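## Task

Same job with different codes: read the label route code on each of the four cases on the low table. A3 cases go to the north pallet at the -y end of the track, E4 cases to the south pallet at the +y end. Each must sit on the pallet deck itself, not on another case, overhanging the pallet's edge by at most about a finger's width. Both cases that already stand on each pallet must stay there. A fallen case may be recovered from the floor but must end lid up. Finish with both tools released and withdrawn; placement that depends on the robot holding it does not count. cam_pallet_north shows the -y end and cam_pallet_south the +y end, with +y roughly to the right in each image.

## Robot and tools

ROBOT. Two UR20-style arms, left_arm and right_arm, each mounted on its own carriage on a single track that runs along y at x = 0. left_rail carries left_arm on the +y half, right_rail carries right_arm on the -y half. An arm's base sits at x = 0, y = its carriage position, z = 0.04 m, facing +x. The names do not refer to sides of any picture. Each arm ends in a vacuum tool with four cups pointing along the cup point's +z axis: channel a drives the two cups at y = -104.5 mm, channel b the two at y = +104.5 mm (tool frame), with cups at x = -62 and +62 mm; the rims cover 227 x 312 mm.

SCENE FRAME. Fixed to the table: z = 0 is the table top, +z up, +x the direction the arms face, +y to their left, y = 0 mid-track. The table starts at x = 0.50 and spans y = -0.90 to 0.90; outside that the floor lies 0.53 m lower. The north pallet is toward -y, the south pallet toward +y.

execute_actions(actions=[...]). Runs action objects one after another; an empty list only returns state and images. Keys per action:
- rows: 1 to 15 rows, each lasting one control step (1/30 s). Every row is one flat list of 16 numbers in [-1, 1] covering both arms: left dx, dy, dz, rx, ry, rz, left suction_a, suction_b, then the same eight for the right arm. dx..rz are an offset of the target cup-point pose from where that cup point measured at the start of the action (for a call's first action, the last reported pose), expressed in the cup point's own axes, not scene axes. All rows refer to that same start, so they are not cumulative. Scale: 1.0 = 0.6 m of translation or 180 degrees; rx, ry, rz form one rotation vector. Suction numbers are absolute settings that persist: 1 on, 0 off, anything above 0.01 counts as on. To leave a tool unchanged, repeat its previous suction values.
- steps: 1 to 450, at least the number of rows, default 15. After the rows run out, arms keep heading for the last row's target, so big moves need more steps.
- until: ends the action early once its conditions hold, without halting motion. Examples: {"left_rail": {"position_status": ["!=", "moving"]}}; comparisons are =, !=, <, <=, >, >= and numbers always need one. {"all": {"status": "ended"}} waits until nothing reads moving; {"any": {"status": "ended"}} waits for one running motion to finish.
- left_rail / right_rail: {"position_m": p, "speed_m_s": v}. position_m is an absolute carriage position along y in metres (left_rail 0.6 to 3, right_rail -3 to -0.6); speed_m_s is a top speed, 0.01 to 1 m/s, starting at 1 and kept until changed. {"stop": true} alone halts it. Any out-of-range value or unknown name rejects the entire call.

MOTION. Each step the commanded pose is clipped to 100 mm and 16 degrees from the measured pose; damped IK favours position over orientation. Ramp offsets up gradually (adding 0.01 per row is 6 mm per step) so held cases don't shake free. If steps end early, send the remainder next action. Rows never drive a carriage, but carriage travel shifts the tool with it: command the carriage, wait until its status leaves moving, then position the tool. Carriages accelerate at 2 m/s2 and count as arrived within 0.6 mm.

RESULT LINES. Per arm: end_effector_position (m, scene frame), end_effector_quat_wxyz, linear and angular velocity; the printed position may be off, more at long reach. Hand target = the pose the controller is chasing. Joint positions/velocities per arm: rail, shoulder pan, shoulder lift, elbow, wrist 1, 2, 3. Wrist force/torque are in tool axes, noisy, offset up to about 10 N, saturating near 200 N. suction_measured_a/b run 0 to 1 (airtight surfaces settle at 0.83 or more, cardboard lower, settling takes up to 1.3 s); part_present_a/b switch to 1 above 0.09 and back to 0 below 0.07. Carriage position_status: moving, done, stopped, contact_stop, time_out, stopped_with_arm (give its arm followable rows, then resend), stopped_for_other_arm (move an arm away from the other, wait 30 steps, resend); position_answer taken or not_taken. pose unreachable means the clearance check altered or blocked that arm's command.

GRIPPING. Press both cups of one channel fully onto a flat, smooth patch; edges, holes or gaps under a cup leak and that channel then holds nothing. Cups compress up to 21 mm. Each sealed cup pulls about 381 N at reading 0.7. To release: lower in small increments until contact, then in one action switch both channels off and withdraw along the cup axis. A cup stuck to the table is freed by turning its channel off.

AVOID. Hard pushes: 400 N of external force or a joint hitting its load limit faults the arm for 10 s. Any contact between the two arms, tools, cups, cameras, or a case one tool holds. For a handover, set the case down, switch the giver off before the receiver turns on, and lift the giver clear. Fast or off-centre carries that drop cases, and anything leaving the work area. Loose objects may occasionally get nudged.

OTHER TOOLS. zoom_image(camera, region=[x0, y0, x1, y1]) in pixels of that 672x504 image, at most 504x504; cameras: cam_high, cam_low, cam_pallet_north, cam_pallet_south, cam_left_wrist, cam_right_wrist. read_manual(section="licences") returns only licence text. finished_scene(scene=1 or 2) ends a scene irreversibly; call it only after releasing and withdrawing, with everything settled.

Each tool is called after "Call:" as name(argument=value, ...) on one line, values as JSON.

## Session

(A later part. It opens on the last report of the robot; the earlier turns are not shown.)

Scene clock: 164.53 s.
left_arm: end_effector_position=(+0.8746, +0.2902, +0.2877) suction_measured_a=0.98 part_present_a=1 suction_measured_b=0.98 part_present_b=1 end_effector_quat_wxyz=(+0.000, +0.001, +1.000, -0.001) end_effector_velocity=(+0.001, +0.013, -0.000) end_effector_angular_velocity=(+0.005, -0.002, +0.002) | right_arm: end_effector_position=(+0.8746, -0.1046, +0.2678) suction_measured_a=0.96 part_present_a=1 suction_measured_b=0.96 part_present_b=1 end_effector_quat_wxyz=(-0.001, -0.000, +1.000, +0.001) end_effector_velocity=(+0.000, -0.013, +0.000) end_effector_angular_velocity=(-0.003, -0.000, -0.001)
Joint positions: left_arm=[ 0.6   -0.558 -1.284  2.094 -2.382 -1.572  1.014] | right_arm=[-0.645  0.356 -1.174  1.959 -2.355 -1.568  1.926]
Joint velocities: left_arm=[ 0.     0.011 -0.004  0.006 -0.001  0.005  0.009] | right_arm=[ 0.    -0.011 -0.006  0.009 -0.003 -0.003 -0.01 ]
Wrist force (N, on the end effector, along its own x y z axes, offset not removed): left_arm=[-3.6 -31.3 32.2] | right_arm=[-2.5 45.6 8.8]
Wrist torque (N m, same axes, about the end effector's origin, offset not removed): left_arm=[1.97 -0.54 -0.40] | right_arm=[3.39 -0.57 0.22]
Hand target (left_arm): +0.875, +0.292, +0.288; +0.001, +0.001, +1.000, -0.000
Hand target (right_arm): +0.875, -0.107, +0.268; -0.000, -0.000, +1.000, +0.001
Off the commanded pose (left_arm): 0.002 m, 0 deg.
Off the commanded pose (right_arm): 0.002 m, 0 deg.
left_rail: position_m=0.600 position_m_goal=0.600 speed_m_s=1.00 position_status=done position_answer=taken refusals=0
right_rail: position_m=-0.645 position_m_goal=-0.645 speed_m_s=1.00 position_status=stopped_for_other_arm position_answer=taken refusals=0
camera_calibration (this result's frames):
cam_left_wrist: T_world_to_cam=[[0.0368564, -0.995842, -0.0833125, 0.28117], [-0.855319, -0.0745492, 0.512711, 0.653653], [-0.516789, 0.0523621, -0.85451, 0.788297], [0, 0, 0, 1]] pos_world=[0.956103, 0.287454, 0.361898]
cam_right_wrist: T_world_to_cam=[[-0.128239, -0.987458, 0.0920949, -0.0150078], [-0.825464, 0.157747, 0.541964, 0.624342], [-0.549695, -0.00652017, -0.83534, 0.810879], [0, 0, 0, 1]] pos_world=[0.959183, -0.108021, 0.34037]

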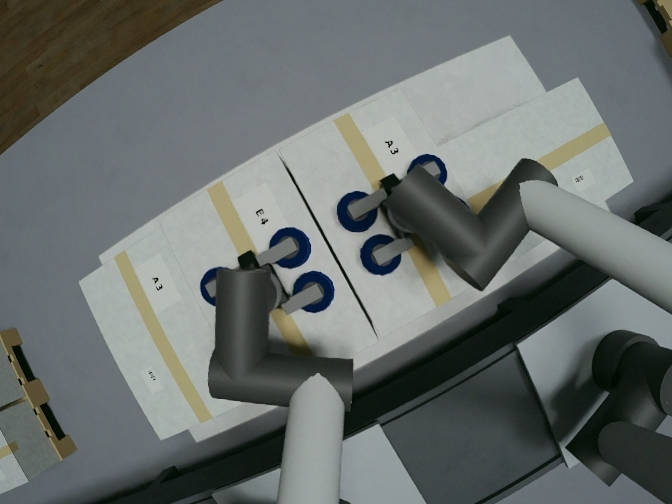

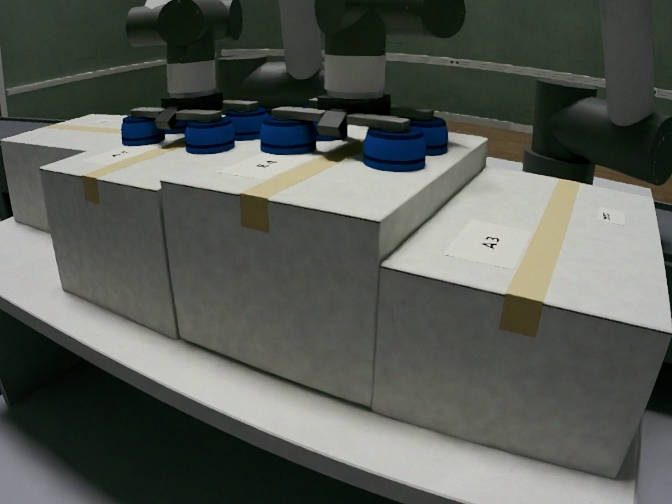

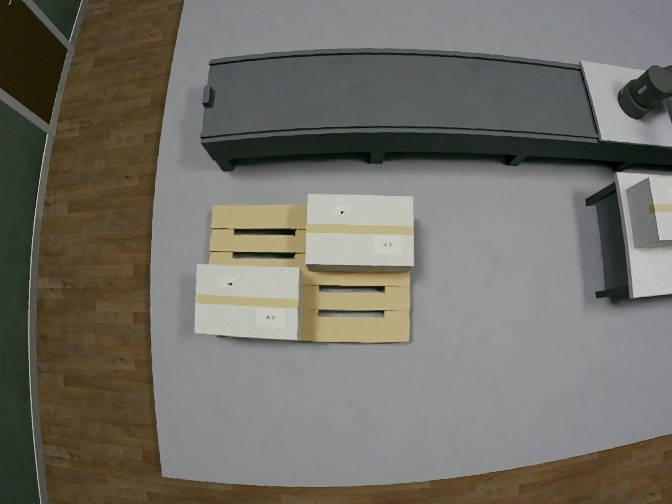

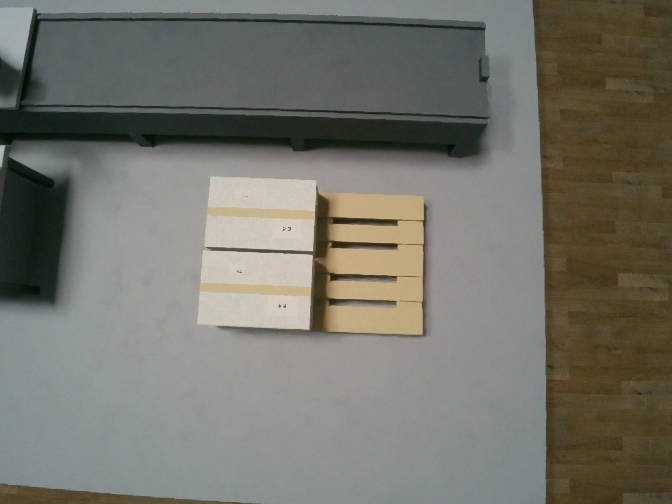

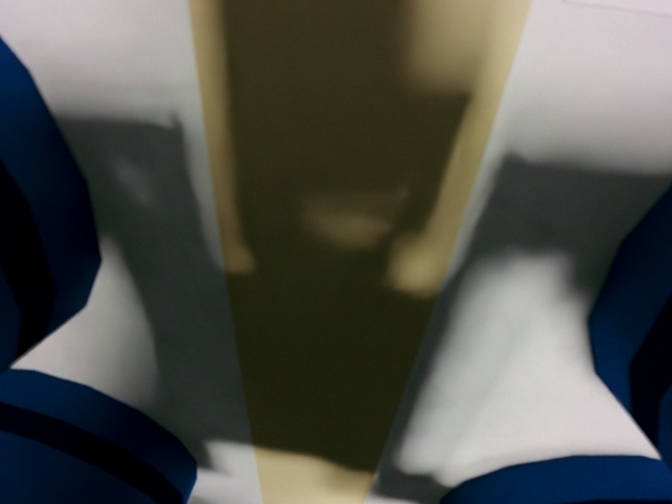

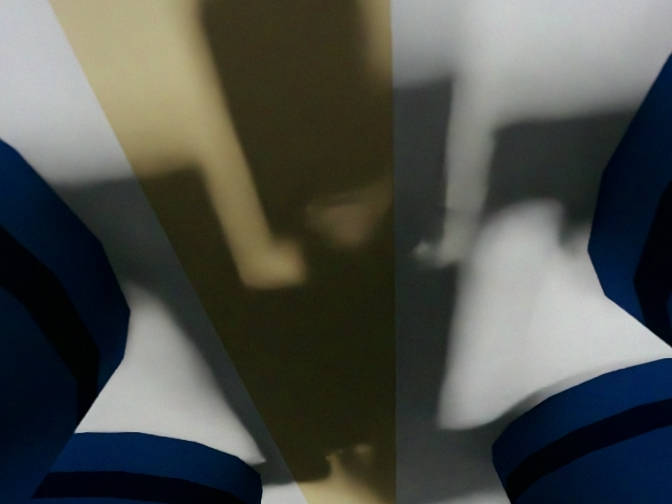

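Call:
execute_actions(actions=[{"rows": [[0,0,-0.005,0,0,0,1,1, 0,0,-0.005,0,0,0,1,1],[0,0,-0.015,0,0,0,1,1, 0,0,-0.015,0,0,0,1,1],[0,0,-0.03,0,0,0,1,1, 0,0,-0.03,0,0,0,1,1],[0,0,-0.055,0,0,0,1,1, 0,0,-0.055,0,0,0,1,1],[0,0,-0.085,0,0,0,1,1, 0,0,-0.085,0,0,0,1,1],[0,0,-0.12,0,0,0,1,1, 0,0,-0.12,0,0,0,1,1],[0,0,-0.16,0,0,0,1,1, 0,0,-0.16,0,0,0,1,1],[0,0,-0.20,0,0,0,1,1, 0,0,-0.20,0,0,0,1,1],[0,0,-0.245,0,0,0,1,1, 0,0,-0.245,0,0,0,1,1],[0,0,-0.29,0,0,0,1,1, 0,0,-0.29,0,0,0,1,1],[0,0,-0.335,0,0,0,1,1, 0,0,-0.335,0,0,0,1,1],[0,0,-0.38,0,0,0,1,1, 0,0,-0.38,0,0,0,1,1],[0,0,-0.42,0,0,0,1,1, 0,0,-0.42,0,0,0,1,1],[0,0,-0.45,0,0,0,1,1, 0,0,-0.45,0,0,0,1,1],[0,0,-0.47,0,0,0,1,1, 0,0,-0.47,0,0,0,1,1]], "steps": 40}])

Scene clock: 227.60 s.
left_arm: end_effector_position=(+0.8742, +0.2909, +0.5696) suction_measured_a=0.98 part_present_a=1 suction_measured_b=0.98 part_present_b=1 end_effector_quat_wxyz=(+0.000, +0.001, +1.000, -0.001) end_effector_velocity=(+0.000, -0.000, +0.003) end_effector_angular_velocity=(+0.000, +0.001, +0.000) | right_arm: end_effector_position=(+0.8745, -0.1048, +0.5496) suction_measured_a=0.96 part_present_a=1 suction_measured_b=0.96 part_present_b=1 end_effector_quat_wxyz=(-0.001, -0.000, +1.000, +0.001) end_effector_velocity=(+0.000, -0.000, +0.003) end_effector_angular_velocity=(-0.001, -0.000, -0.000)
Joint positions: left_arm=[ 0.6   -0.558 -1.487  1.878 -1.963 -1.572  1.015] | right_arm=[-0.645  0.356 -1.364  1.762 -1.968 -1.568  1.926]
Joint velocities: left_arm=[ 0.    -0.    -0.001 -0.003  0.005 -0.    -0.   ] | right_arm=[ 0.    -0.    -0.001 -0.003  0.004 -0.001 -0.   ]
Wrist force (N, on the end effector, along its own x y z axes, offset not removed): left_arm=[-6.8 -6.2 27.2] | right_arm=[-3.8 3.8 31.4]
Wrist torque (N m, same axes, about the end effector's origin, offset not removed): left_arm=[-1.16 -1.94 -0.61] | right_arm=[3.46 11.90 -0.22]
Hand target (left_arm): +0.874, +0.291, +0.570; +0.000, +0.001, +1.000, -0.001
Hand target (right_arm): +0.875, -0.105, +0.550; -0.001, -0.000, +1.000, +0.001
Off the commanded pose (left_arm): 0.000 m, 0 deg.
Off the commanded pose (right_arm): 0.001 m, 0 deg.
left_rail: position_m=0.600 position_m_goal=0.600 speed_m_s=1.00 position_status=done position_answer=taken refusals=0
right_rail: position_m=-0.645 position_m_goal=-0.645 speed_m_s=1.00 position_status=stopped_for_other_arm position_answer=taken refusals=0
camera_calibration (this result's frames):
cam_left_wrist: T_world_to_cam=[[0.0368436, -0.995843, -0.0833064, 0.305379], [-0.855331, -0.0745339, 0.512693, 0.50883], [-0.516771, 0.052365, -0.854521, 1.02889], [0, 0, 0, 1]] pos_world=[0.955665, 0.288156, 0.643772]
cam_right_wrist: T_world_to_cam=[[-0.128218, -0.987471, 0.0919858, -0.04117], [-0.825404, 0.15767, 0.542077, 0.471515], [-0.549789, -0.00642144, -0.835279, 1.04625], [0, 0, 0, 1]] pos_world=[0.959131, -0.10828, 0.622104]

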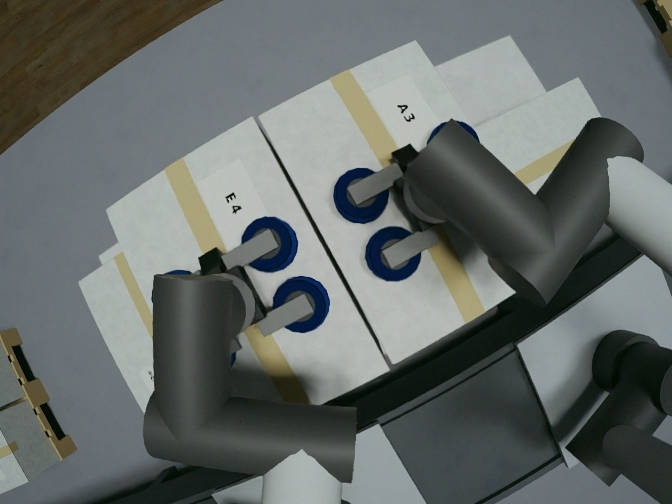

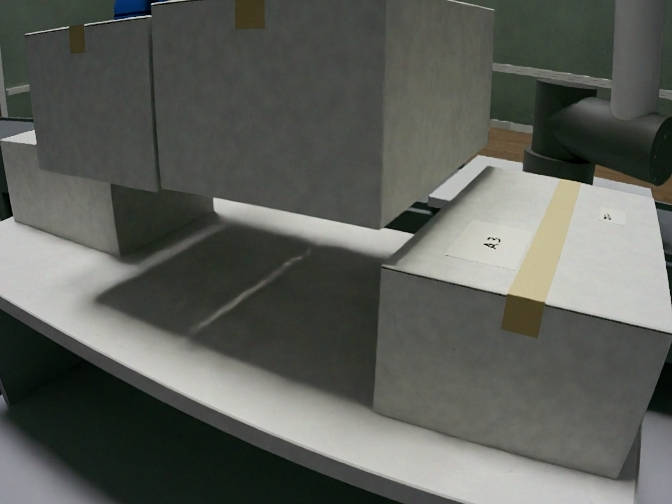

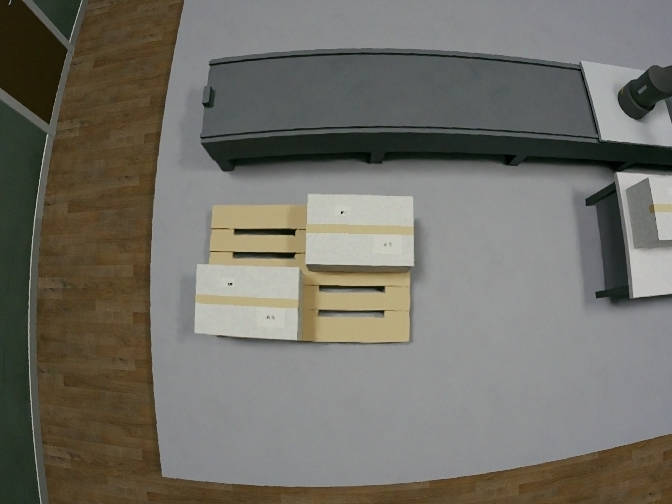

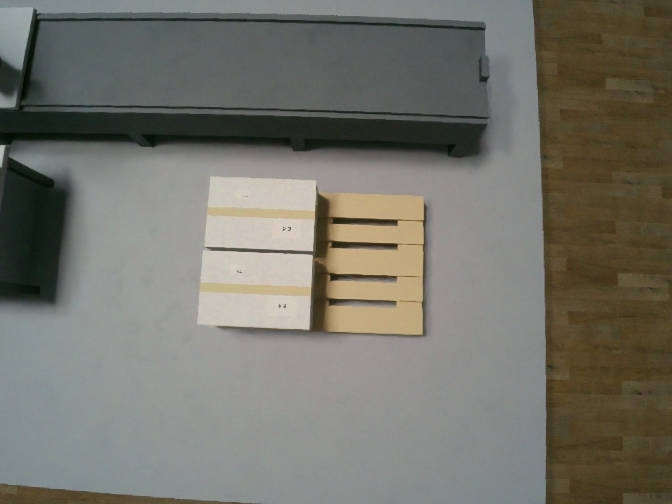

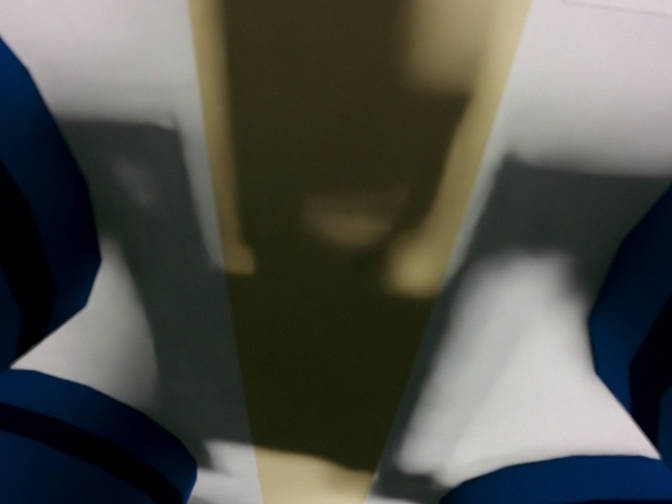

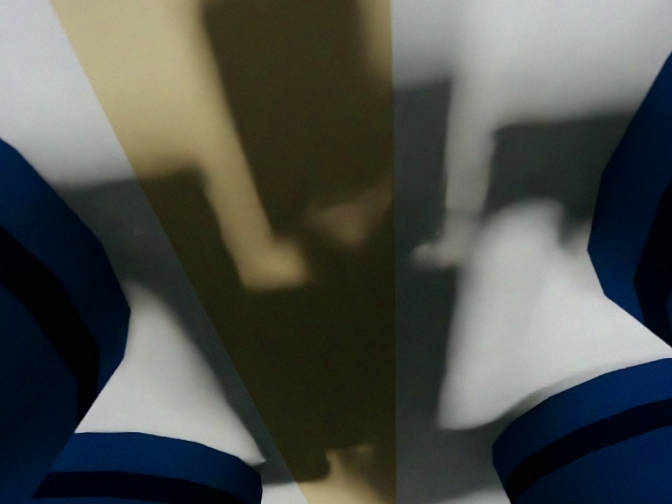

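Call:
execute_actions(actions=[{"rows": [[-0.01,0.01,0,0,0,0,1,1, -0.01,-0.01,0,0,0,0,1,1],[-0.025,0.025,0,0,0,0,1,1, -0.025,-0.02,0,0,0,0,1,1],[-0.05,0.045,0,0,0,0,1,1, -0.05,-0.035,0,0,0,0,1,1],[-0.08,0.07,0,0,0,0,1,1, -0.08,-0.05,0,0,0,0,1,1],[-0.12,0.10,0,0,0,0,1,1, -0.12,-0.065,0,0,0,0,1,1],[-0.16,0.13,0,0,0,0.02,1,1, -0.165,-0.08,0,0,0,0.02,1,1],[-0.21,0.16,0,0,0,0.05,1,1, -0.215,-0.095,0,0,0,0.05,1,1],[-0.26,0.19,0,0,0,0.09,1,1, -0.27,-0.11,0,0,0,0.09,1,1],[-0.31,0.215,0,0,0,0.14,1,1, -0.325,-0.125,0,0,0,0.14,1,1],[-0.36,0.24,0,0,0,0.20,1,1, -0.38,-0.14,0,0,0,0.20,1,1],[-0.41,0.26,0,0,0,0.26,1,1, -0.43,-0.15,0,0,0,0.27,1,1],[-0.455,0.28,0,0,0,0.33,1,1, -0.48,-0.16,0,0,0,0.34,1,1],[-0.495,0.292,0,0,0,0.40,1,1, -0.525,-0.17,0,0,0,0.41,1,1],[-0.53,0.302,0,0,0,0.46,1,1, -0.565,-0.176,0,0,0,0.47,1,1],[-0.551,0.31,0,0,0,0.5,1,1, -0.589,-0.18,0,0,0,0.5127,1,1]], "steps": 45, "left_rail": {"position_m": 3.0}, "right_rail": {"position_m": -3.0}}])

Scene clock: 239.10 s.
left_arm: end_effector_position=(+0.9741, +0.4443, +0.5695) suction_measured_a=0.98 part_present_a=1 suction_measured_b=0.98 part_present_b=1 end_effector_quat_wxyz=(+0.004, +0.057, +0.998, +0.001) end_effector_velocity=(+0.050, +0.022, +0.000) end_effector_angular_velocity=(+0.003, -0.003, -0.167) | right_arm: end_effector_position=(+0.9923, -0.2333, +0.5494) suction_measured_a=0.96 part_present_a=1 suction_measured_b=0.96 part_present_b=1 end_effector_quat_wxyz=(+0.001, +0.078, +0.997, +0.002) end_effector_velocity=(+0.072, -0.015, -0.000) end_effector_angular_velocity=(+0.001, +0.000, -0.223)
Joint positions: left_arm=[ 0.676 -0.437 -1.405  1.784 -1.956 -1.566  1.248] | right_arm=[-0.72   0.272 -1.28   1.652 -1.947 -1.567  2.   ]
Joint velocities: left_arm=[ 0.     0.042  0.048 -0.058  0.007  0.003  0.208] | right_arm=[ 0.    -0.031  0.064 -0.086  0.022  0.     0.192]
Wrist force (N, on the end effector, along its own x y z axes, offset not removed): left_arm=[-5.6 -2.4 26.9] | right_arm=[-5.0 2.9 34.5]
Wrist torque (N m, same axes, about the end effector's origin, offset not removed): left_arm=[-0.56 -2.03 -0.65] | right_arm=[3.44 11.86 -0.14]
Hand target (left_arm): +0.982, +0.448, +0.570; +0.004, +0.071, +0.997, +0.001
Hand target (right_arm): +1.004, -0.236, +0.549; +0.001, +0.097, +0.995, +0.002
Off the commanded pose (left_arm): 0.255 m, 84 deg.
Off the commanded pose (right_arm): 0.242 m, 83 deg.
left_rail: position_m=0.676 position_m_goal=0.675 speed_m_s=1.00 position_status=stopped_with_arm position_answer=taken refusals=0
right_rail: position_m=-0.720 position_m_goal=-0.720 speed_m_s=1.00 position_status=stopped_with_arm position_answer=taken refusals=0
pose unreachable (left arm): on one or more control steps of this call, first in action 0 (counted from 0), this arm could not follow its commanded pose, so it was not sent that pose on those steps. It may still have moved: this result reports where it is.
cause: while a carriage moves, is told to move, or has just stopped, the clearance check judges arm commands more strictly, and it could not pass this one. Move the arms while the carriages stand.
pose unreachable (right arm): on one or more control steps of this call, first in action 0 (counted from 0), this arm could not follow its commanded pose, so it was not sent that pose on those steps. It may still have moved: this result reports where it is.
cause: while a carriage moves, is told to move, or has just stopped, the clearance check judges arm commands more strictly, and it could not pass this one. Move the arms while the carriages stand.
camera_calibration (this result's frames):
cam_left_wrist: T_world_to_cam=[[-0.0741004, -0.993384, -0.0877293, 0.563973], [-0.862134, 0.0195967, 0.506301, 0.57416], [-0.501232, 0.113152, -0.857883, 1.03219], [0, 0, 0, 1]] pos_world=[1.05416, 0.432196, 0.644281]
cam_right_wrist: T_world_to_cam=[[-0.282223, -0.955223, 0.0888755, 0.00909103], [-0.792324, 0.284318, 0.539802, 0.587043], [-0.5409, 0.081926, -0.837087, 1.12281], [0, 0, 0, 1]] pos_world=[1.07502, -0.25021, 0.622197]

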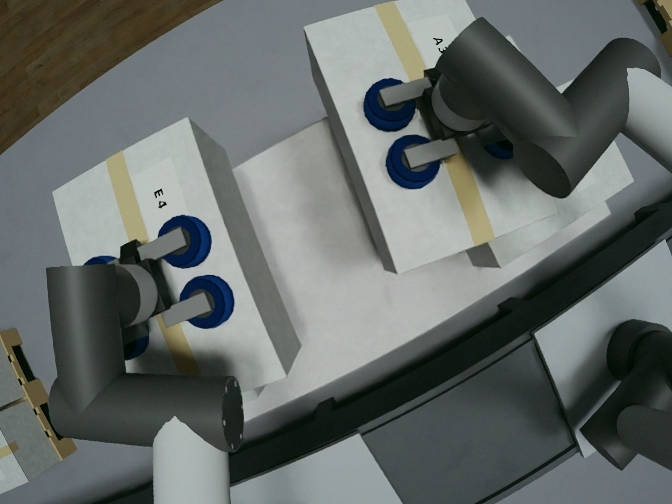

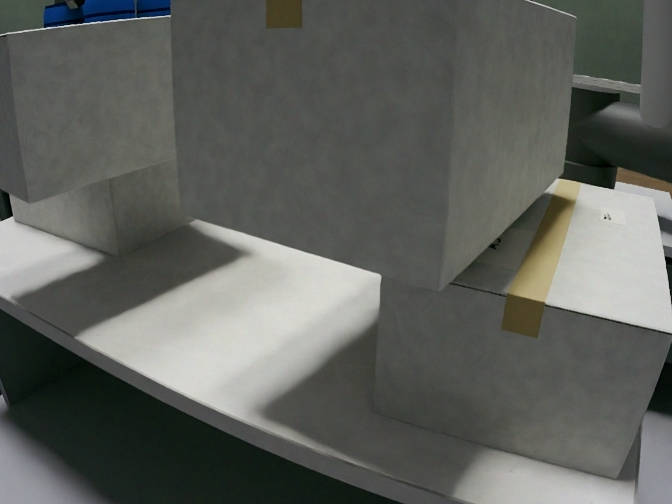

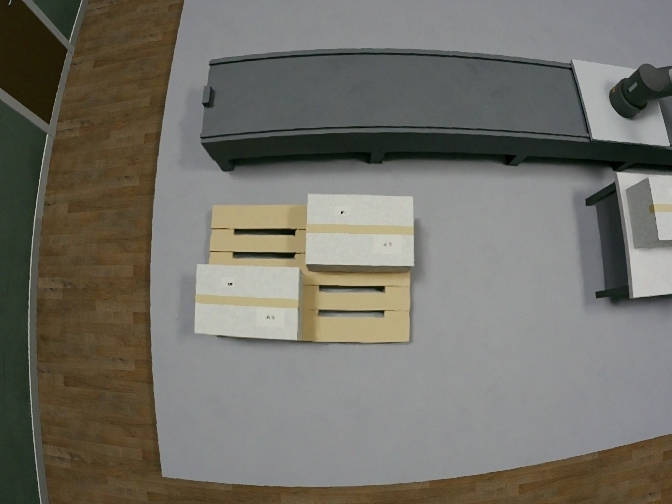

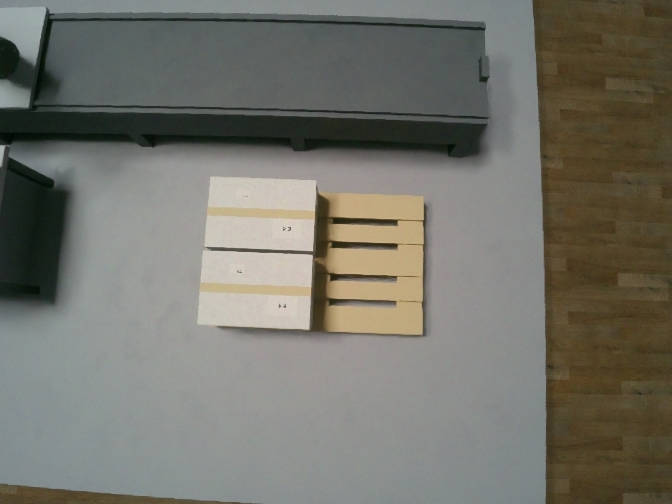

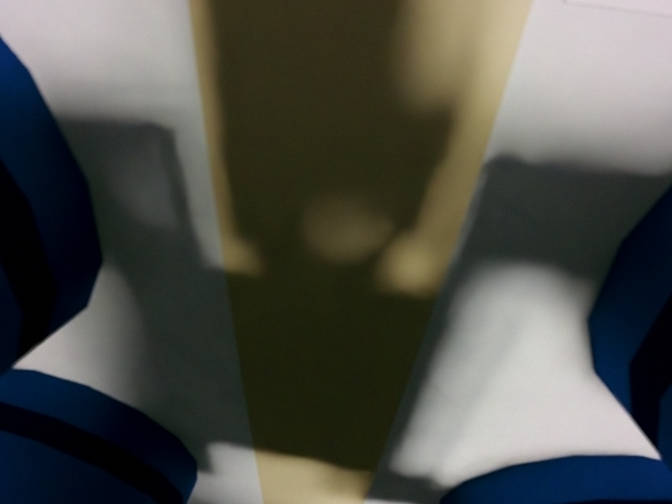

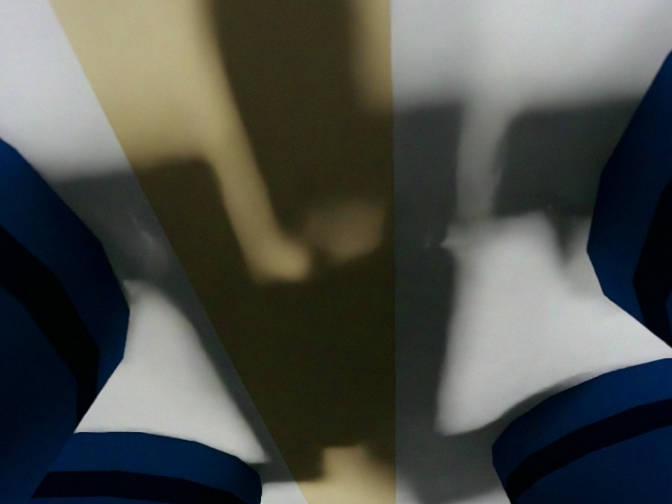

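Call:
execute_actions(actions=[{"rows": [[0,0,0,0,0,0,1,1, 0,0,0,0,0,0,1,1]], "steps": 2}, {"steps": 2, "left_rail": {"position_m": 3.0}, "right_rail": {"position_m": -3.0}}])

Scene clock: 241.43 s.
left_arm: end_effector_position=(+1.0024, +0.4558, +0.5699) suction_measured_a=0.98 part_present_a=1 suction_measured_b=0.98 part_present_b=1 end_effector_quat_wxyz=(+0.002, +0.120, +0.993, -0.001) end_effector_velocity=(-0.213, -0.036, -0.021) end_effector_angular_velocity=(-0.011, +0.043, +0.776) | right_arm: end_effector_position=(+1.0154, -0.2378, +0.5500) suction_measured_a=0.96 part_present_a=1 suction_measured_b=0.96 part_present_b=1 end_effector_quat_wxyz=(+0.001, +0.117, +0.993, +0.001) end_effector_velocity=(-0.179, +0.000, -0.013) end_effector_angular_velocity=(+0.031, +0.026, +0.581)
Joint positions: left_arm=[ 0.677 -0.414 -1.376  1.747 -1.946 -1.571  1.397] | right_arm=[-0.721  0.264 -1.258  1.621 -1.936 -1.569  2.068]
Joint velocities: left_arm=[ 0.049 -0.155 -0.193  0.263 -0.035 -0.024 -0.932] | right_arm=[-0.047  0.073 -0.148  0.222 -0.055  0.038 -0.507]
Wrist force (N, on the end effector, along its own x y z axes, offset not removed): left_arm=[22.9 -69.6 3.8] | right_arm=[25.2 37.7 8.3]
Wrist torque (N m, same axes, about the end effector's origin, offset not removed): left_arm=[7.00 1.75 1.26] | right_arm=[-0.45 12.90 -4.62]
Hand target (left_arm): +0.976, +0.452, +0.569; +0.002, +0.062, +0.998, -0.000
Hand target (right_arm): +0.993, -0.240, +0.549; +0.001, +0.080, +0.997, +0.002
Off the commanded pose (left_arm): 0.030 m, 7 deg.
Off the commanded pose (right_arm): 0.023 m, 4 deg.
left_rail: position_m=0.677 position_m_goal=3.000 speed_m_s=1.00 position_status=moving position_answer=taken refusals=0
right_rail: position_m=-0.721 position_m_goal=-3.000 speed_m_s=1.00 position_status=moving position_answer=taken refusals=0
camera_calibration (this result's frames):
cam_left_wrist: T_world_to_cam=[[-0.198315, -0.976521, -0.0841279, 0.692266], [-0.850496, 0.128787, 0.50997, 0.53467], [-0.487162, 0.172685, -0.856068, 1.00318], [0, 0, 0, 1]] pos_world=[1.08073, 0.43392, 0.644363]
cam_right_wrist: T_world_to_cam=[[-0.354367, -0.930666, 0.0910159, 0.0892336], [-0.767472, 0.345067, 0.540292, 0.595208], [-0.534238, 0.121609, -0.836541, 1.13857], [0, 0, 0, 1]] pos_world=[1.09669, -0.260801, 0.622754]

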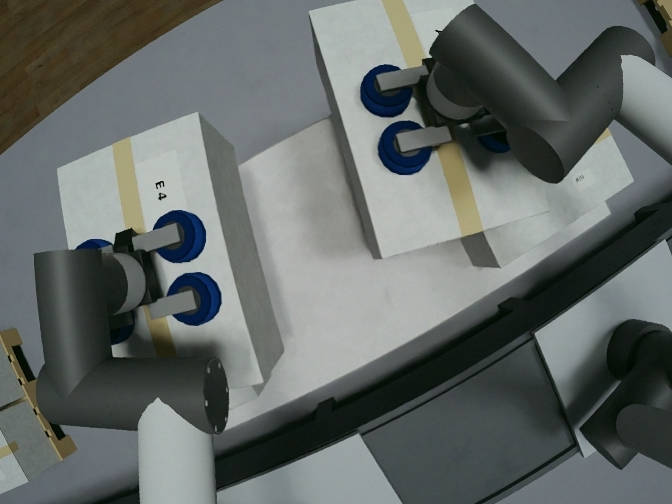

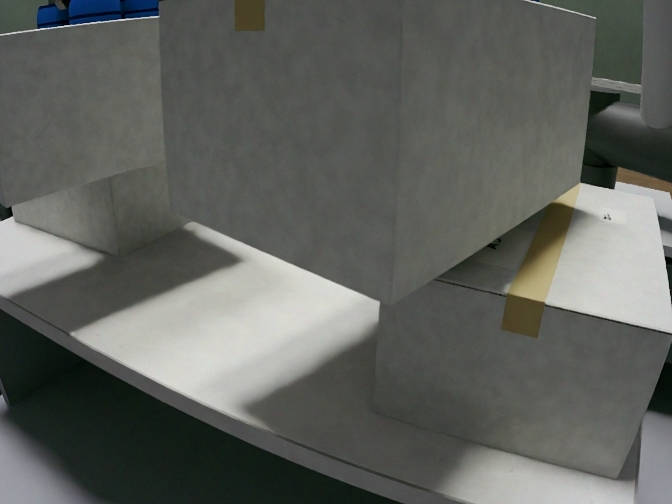

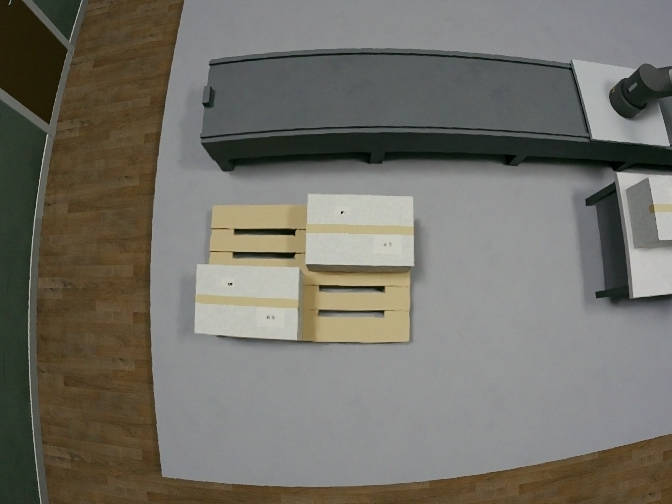

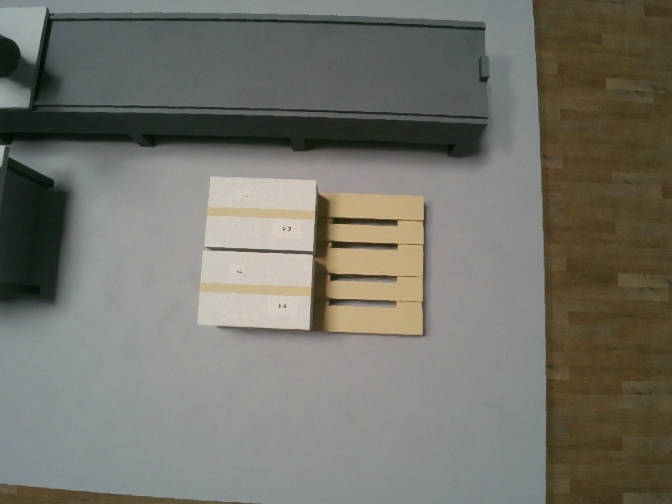

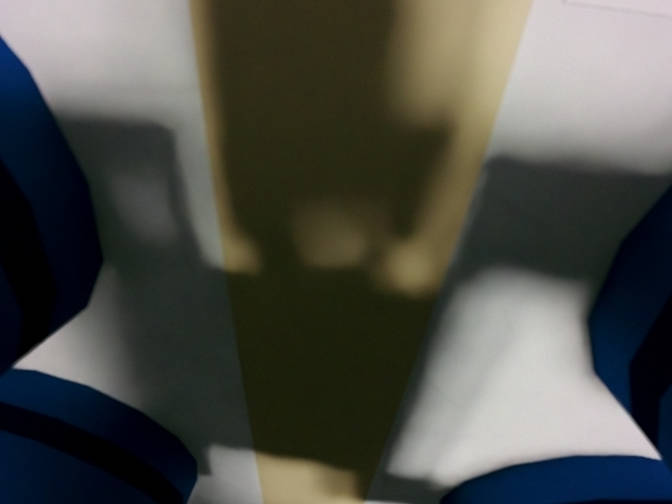

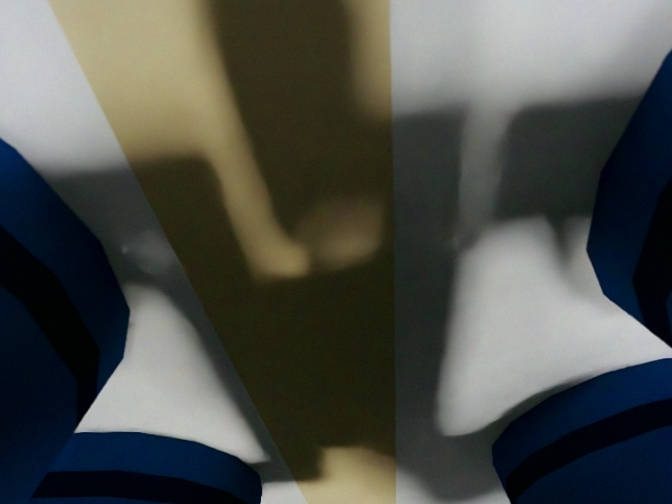

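Call:
execute_actions(actions=[])

Scene clock: 242.83 s.
left_arm: end_effector_position=(+0.9756, +1.6297, +0.5689) suction_measured_a=0.98 part_present_a=1 suction_measured_b=0.98 part_present_b=1 end_effector_quat_wxyz=(+0.002, +0.062, +0.998, -0.000) end_effector_velocity=(-0.000, +1.000, -0.000) end_effector_angular_velocity=(-0.000, +0.000, +0.000) | right_arm: end_effector_position=(+0.9930, -1.4176, +0.5491) suction_measured_a=0.96 part_present_a=1 suction_measured_b=0.96 part_present_b=1 end_effector_quat_wxyz=(+0.001, +0.080, +0.997, +0.002) end_effector_velocity=(-0.000, -1.000, +0.000) end_effector_angular_velocity=(-0.000, -0.000, +0.000)
Joint positions: left_arm=[ 1.86  -0.434 -1.402  1.781 -1.953 -1.57   1.261] | right_arm=[-1.904  0.272 -1.278  1.65  -1.945 -1.568  2.003]
Joint velocities: left_arm=[ 1. -0. -0.  0. -0. -0. -0.] | right_arm=[-1.  0. -0.  0. -0. -0. -0.]
Wrist force (N, on the end effector, along its own x y z axes, offset not removed): left_arm=[-5.1 -6.1 30.3] | right_arm=[-4.4 5.5 36.1]
Wrist torque (N m, same axes, about the end effector's origin, offset not removed): left_arm=[-1.19 -2.14 -0.62] | right_arm=[3.76 12.00 -0.11]
Hand target (left_arm): +0.976, +1.678, +0.569; +0.002, +0.062, +0.998, -0.000
Hand target (right_arm): +0.993, -1.466, +0.549; +0.001, +0.080, +0.997, +0.002
Off the commanded pose (left_arm): 0.002 m, 1 deg.
Off the commanded pose (right_arm): 0.001 m, 0 deg.
left_rail: position_m=1.860 position_m_goal=3.000 speed_m_s=1.00 position_status=moving position_answer=taken refusals=0
right_rail: position_m=-1.904 position_m_goal=-3.000 speed_m_s=1.00 position_status=moving position_answer=taken refusals=0
camera_calibration (this result's frames):
cam_left_wrist: T_world_to_cam=[[-0.084918, -0.992764, -0.0848998, 1.74948], [-0.859782, 0.0299471, 0.509783, 0.531401], [-0.503552, 0.116285, -0.856104, 0.89445], [0, 0, 0, 1]] pos_world=[1.05585, 1.6169, 0.643374]
cam_right_wrist: T_world_to_cam=[[-0.284804, -0.954313, 0.0904033, -1.11891], [-0.79089, 0.287222, 0.540367, 0.926894], [-0.541645, 0.0823996, -0.836559, 1.22109], [0, 0, 0, 1]] pos_world=[1.0758, -1.43463, 0.6218]

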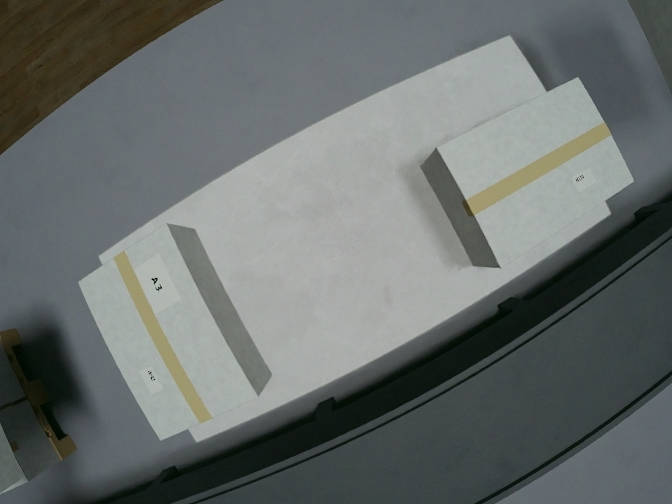

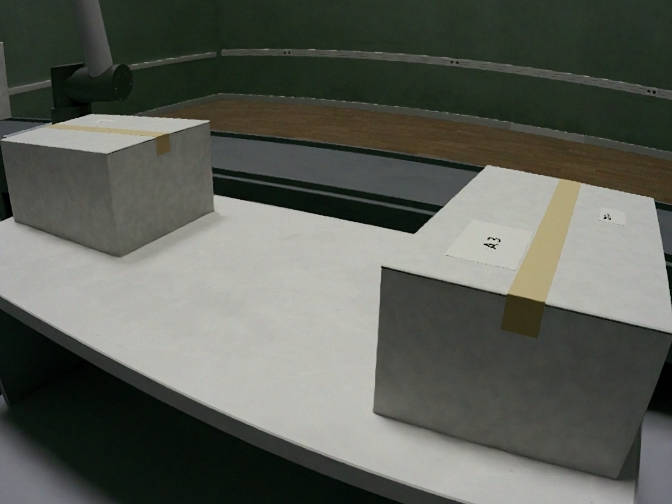

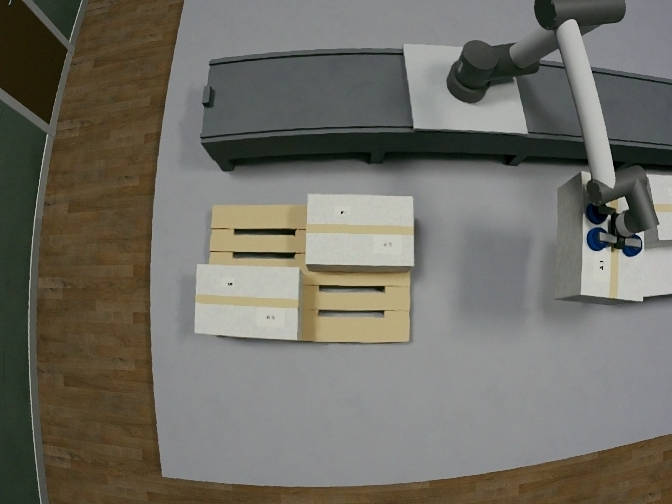

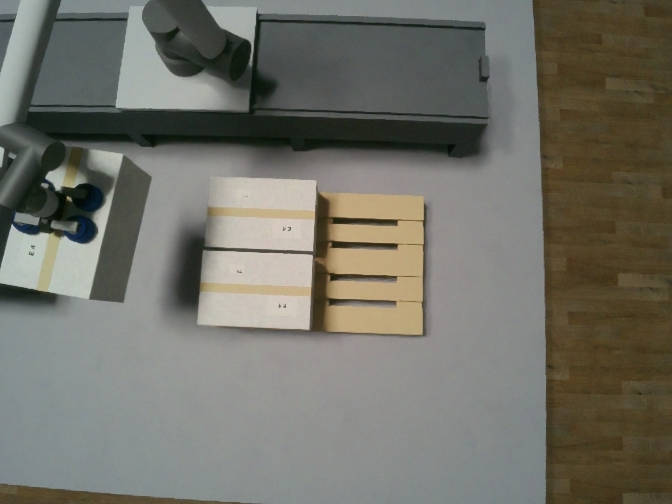

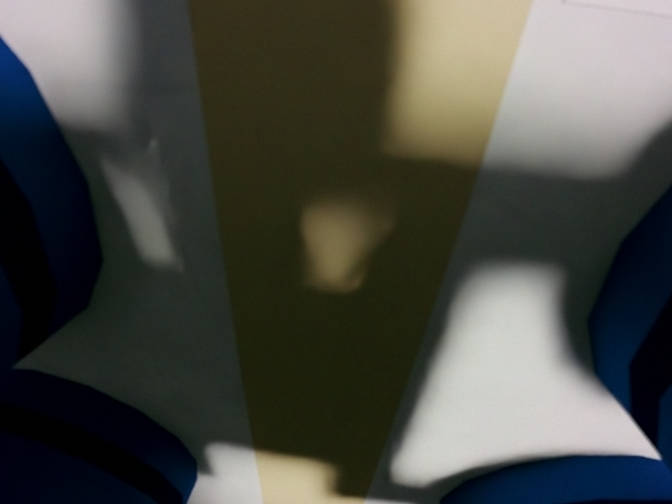

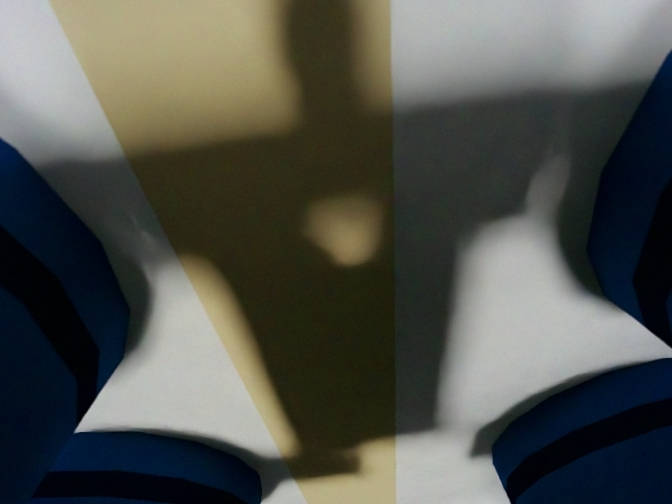

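Call:
zoom_image(camera="cam_pallet_south", region=[0, 130, 200, 320])

Call:
zoom_image(camera="cam_pallet_north", region=[520, 150, 672, 320])

Region (0, 130, 200, 320) of cam_pallet_south's 672x504 image, scaled by 2.520, with more detail than that image has; it fills the top 479 rows of this view, and the rest is white.

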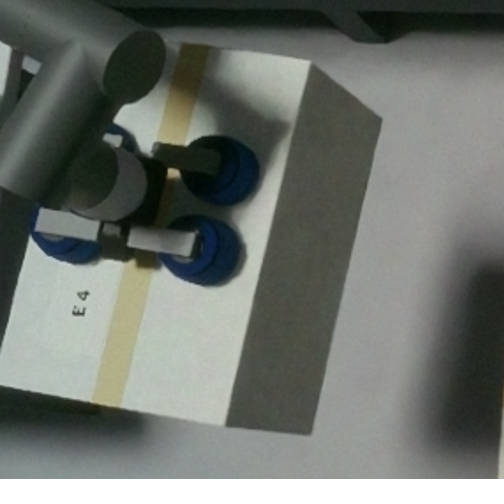

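Region (520, 150, 672, 320) of cam_pallet_north's 672x504 image, scaled by 2.965, with more detail than that image has; it fills the left 451 columns of this view, and the rest is white.

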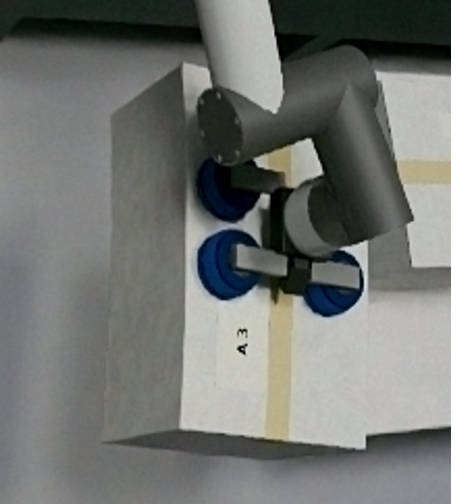

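Call:
execute_actions(actions=[])

Scene clock: 280.77 s.
left_arm: end_effector_position=(+0.9756, +2.7697, +0.5689) suction_measured_a=0.98 part_present_a=1 suction_measured_b=0.98 part_present_b=1 end_effector_quat_wxyz=(+0.002, +0.062, +0.998, -0.000) end_effector_velocity=(+0.000, +0.000, +0.000) end_effector_angular_velocity=(+0.000, -0.000, +0.000) | right_arm: end_effector_position=(+0.9930, -2.5132, +0.5491) suction_measured_a=0.96 part_present_a=1 suction_measured_b=0.96 part_present_b=1 end_effector_quat_wxyz=(+0.001, +0.080, +0.997, +0.002) end_effector_velocity=(+0.000, -0.000, -0.000) end_effector_angular_velocity=(-0.000, +0.000, -0.000)
Joint positions: left_arm=[ 3.    -0.434 -1.402  1.781 -1.953 -1.57   1.261] | right_arm=[-3.     0.272 -1.278  1.65  -1.945 -1.568  2.003]
Joint velocities: left_arm=[ 0.  0.  0. -0.  0.  0.  0.] | right_arm=[ 0. -0.  0. -0.  0.  0. -0.]
Wrist force (N, on the end effector, along its own x y z axes, offset not removed): left_arm=[-8.9 1.8 26.3] | right_arm=[-6.5 -0.5 32.1]
Wrist torque (N m, same axes, about the end effector's origin, offset not removed): left_arm=[0.00 -1.67 -0.76] | right_arm=[2.83 12.35 -0.29]
Hand target (left_arm): +0.976, +2.770, +0.569; +0.002, +0.062, +0.998, -0.000
Hand target (right_arm): +0.993, -2.513, +0.549; +0.001, +0.080, +0.997, +0.002
Off the commanded pose (left_arm): 0.002 m, 1 deg.
Off the commanded pose (right_arm): 0.001 m, 0 deg.
left_rail: position_m=3.000 position_m_goal=3.000 speed_m_s=1.00 position_status=done position_answer=taken refusals=0
right_rail: position_m=-3.000 position_m_goal=-3.000 speed_m_s=1.00 position_status=done position_answer=taken refusals=0
camera_calibration (this result's frames):
cam_left_wrist: T_world_to_cam=[[-0.0848851, -0.992768, -0.0848915, 2.88122], [-0.859779, 0.0299221, 0.509789, 0.497324], [-0.503562, 0.116261, -0.856101, 0.761955], [0, 0, 0, 1]] pos_world=[1.05585, 2.75691, 0.643371]
cam_right_wrist: T_world_to_cam=[[-0.284799, -0.954315, 0.0904021, -2.16443], [-0.790891, 0.287217, 0.540368, 1.24155], [-0.541646, 0.0823979, -0.836559, 1.31135], [0, 0, 0, 1]] pos_world=[1.07579, -2.53019, 0.6218]

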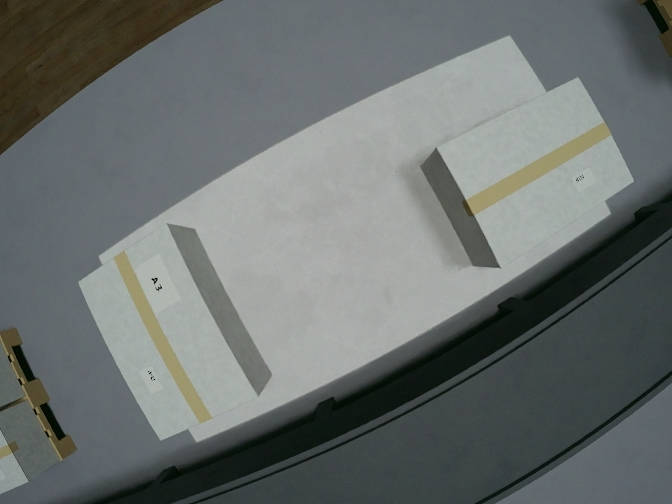

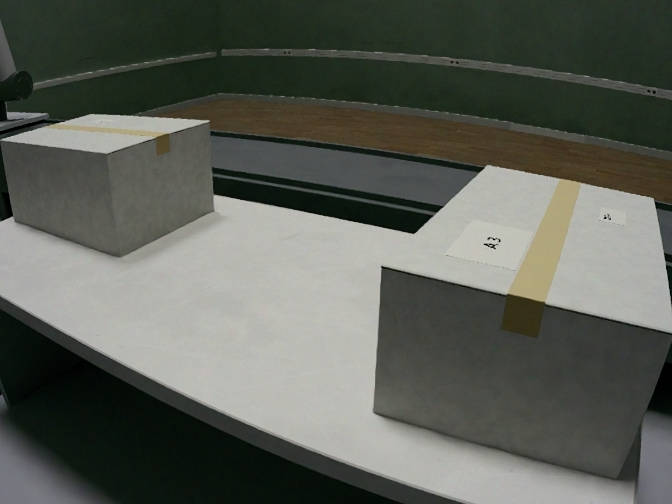

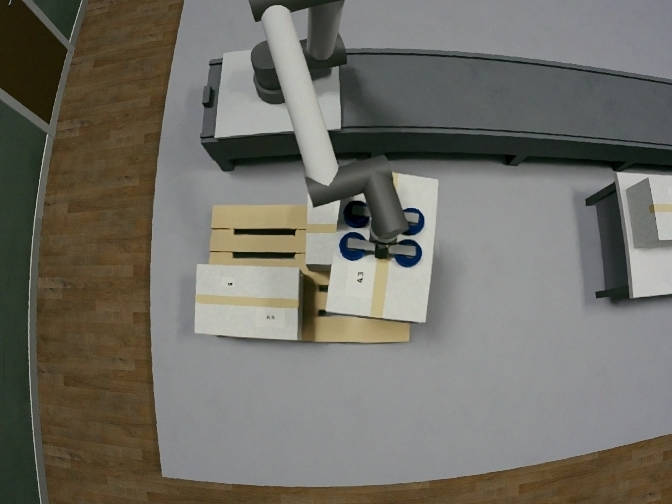

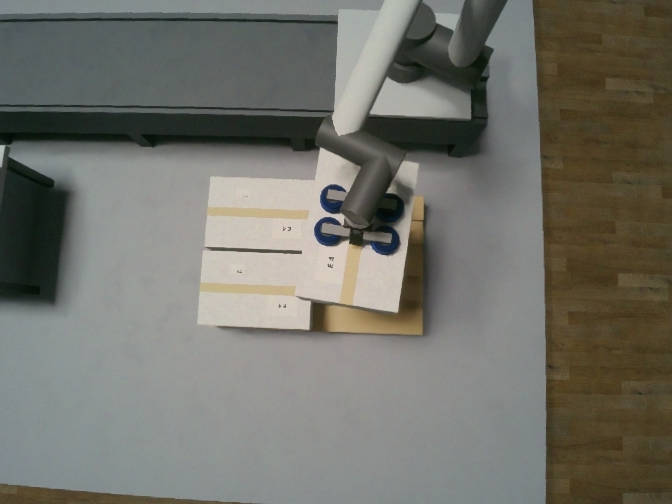

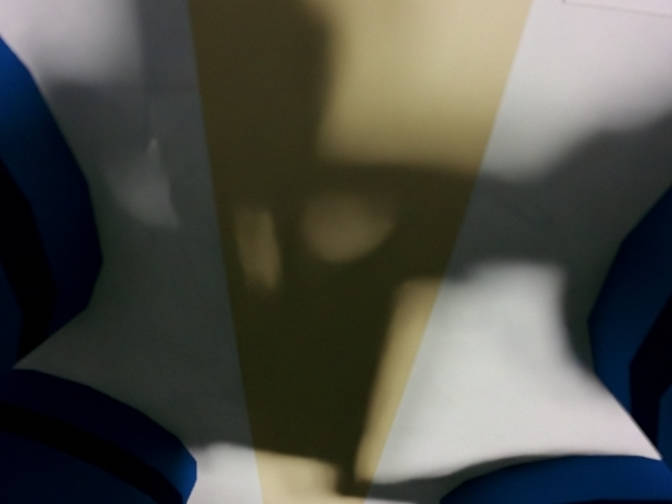

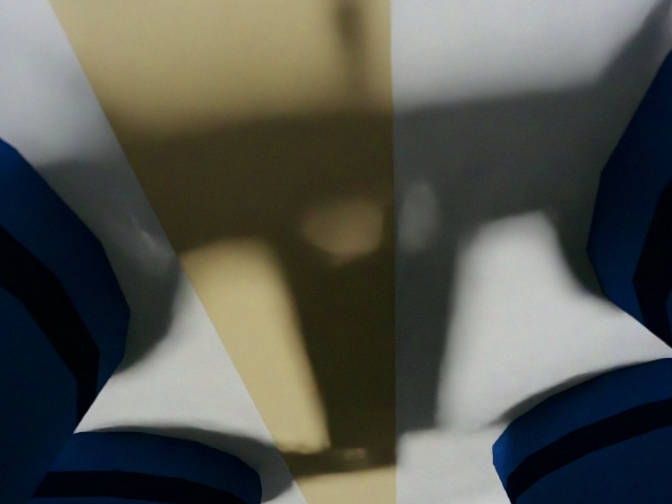

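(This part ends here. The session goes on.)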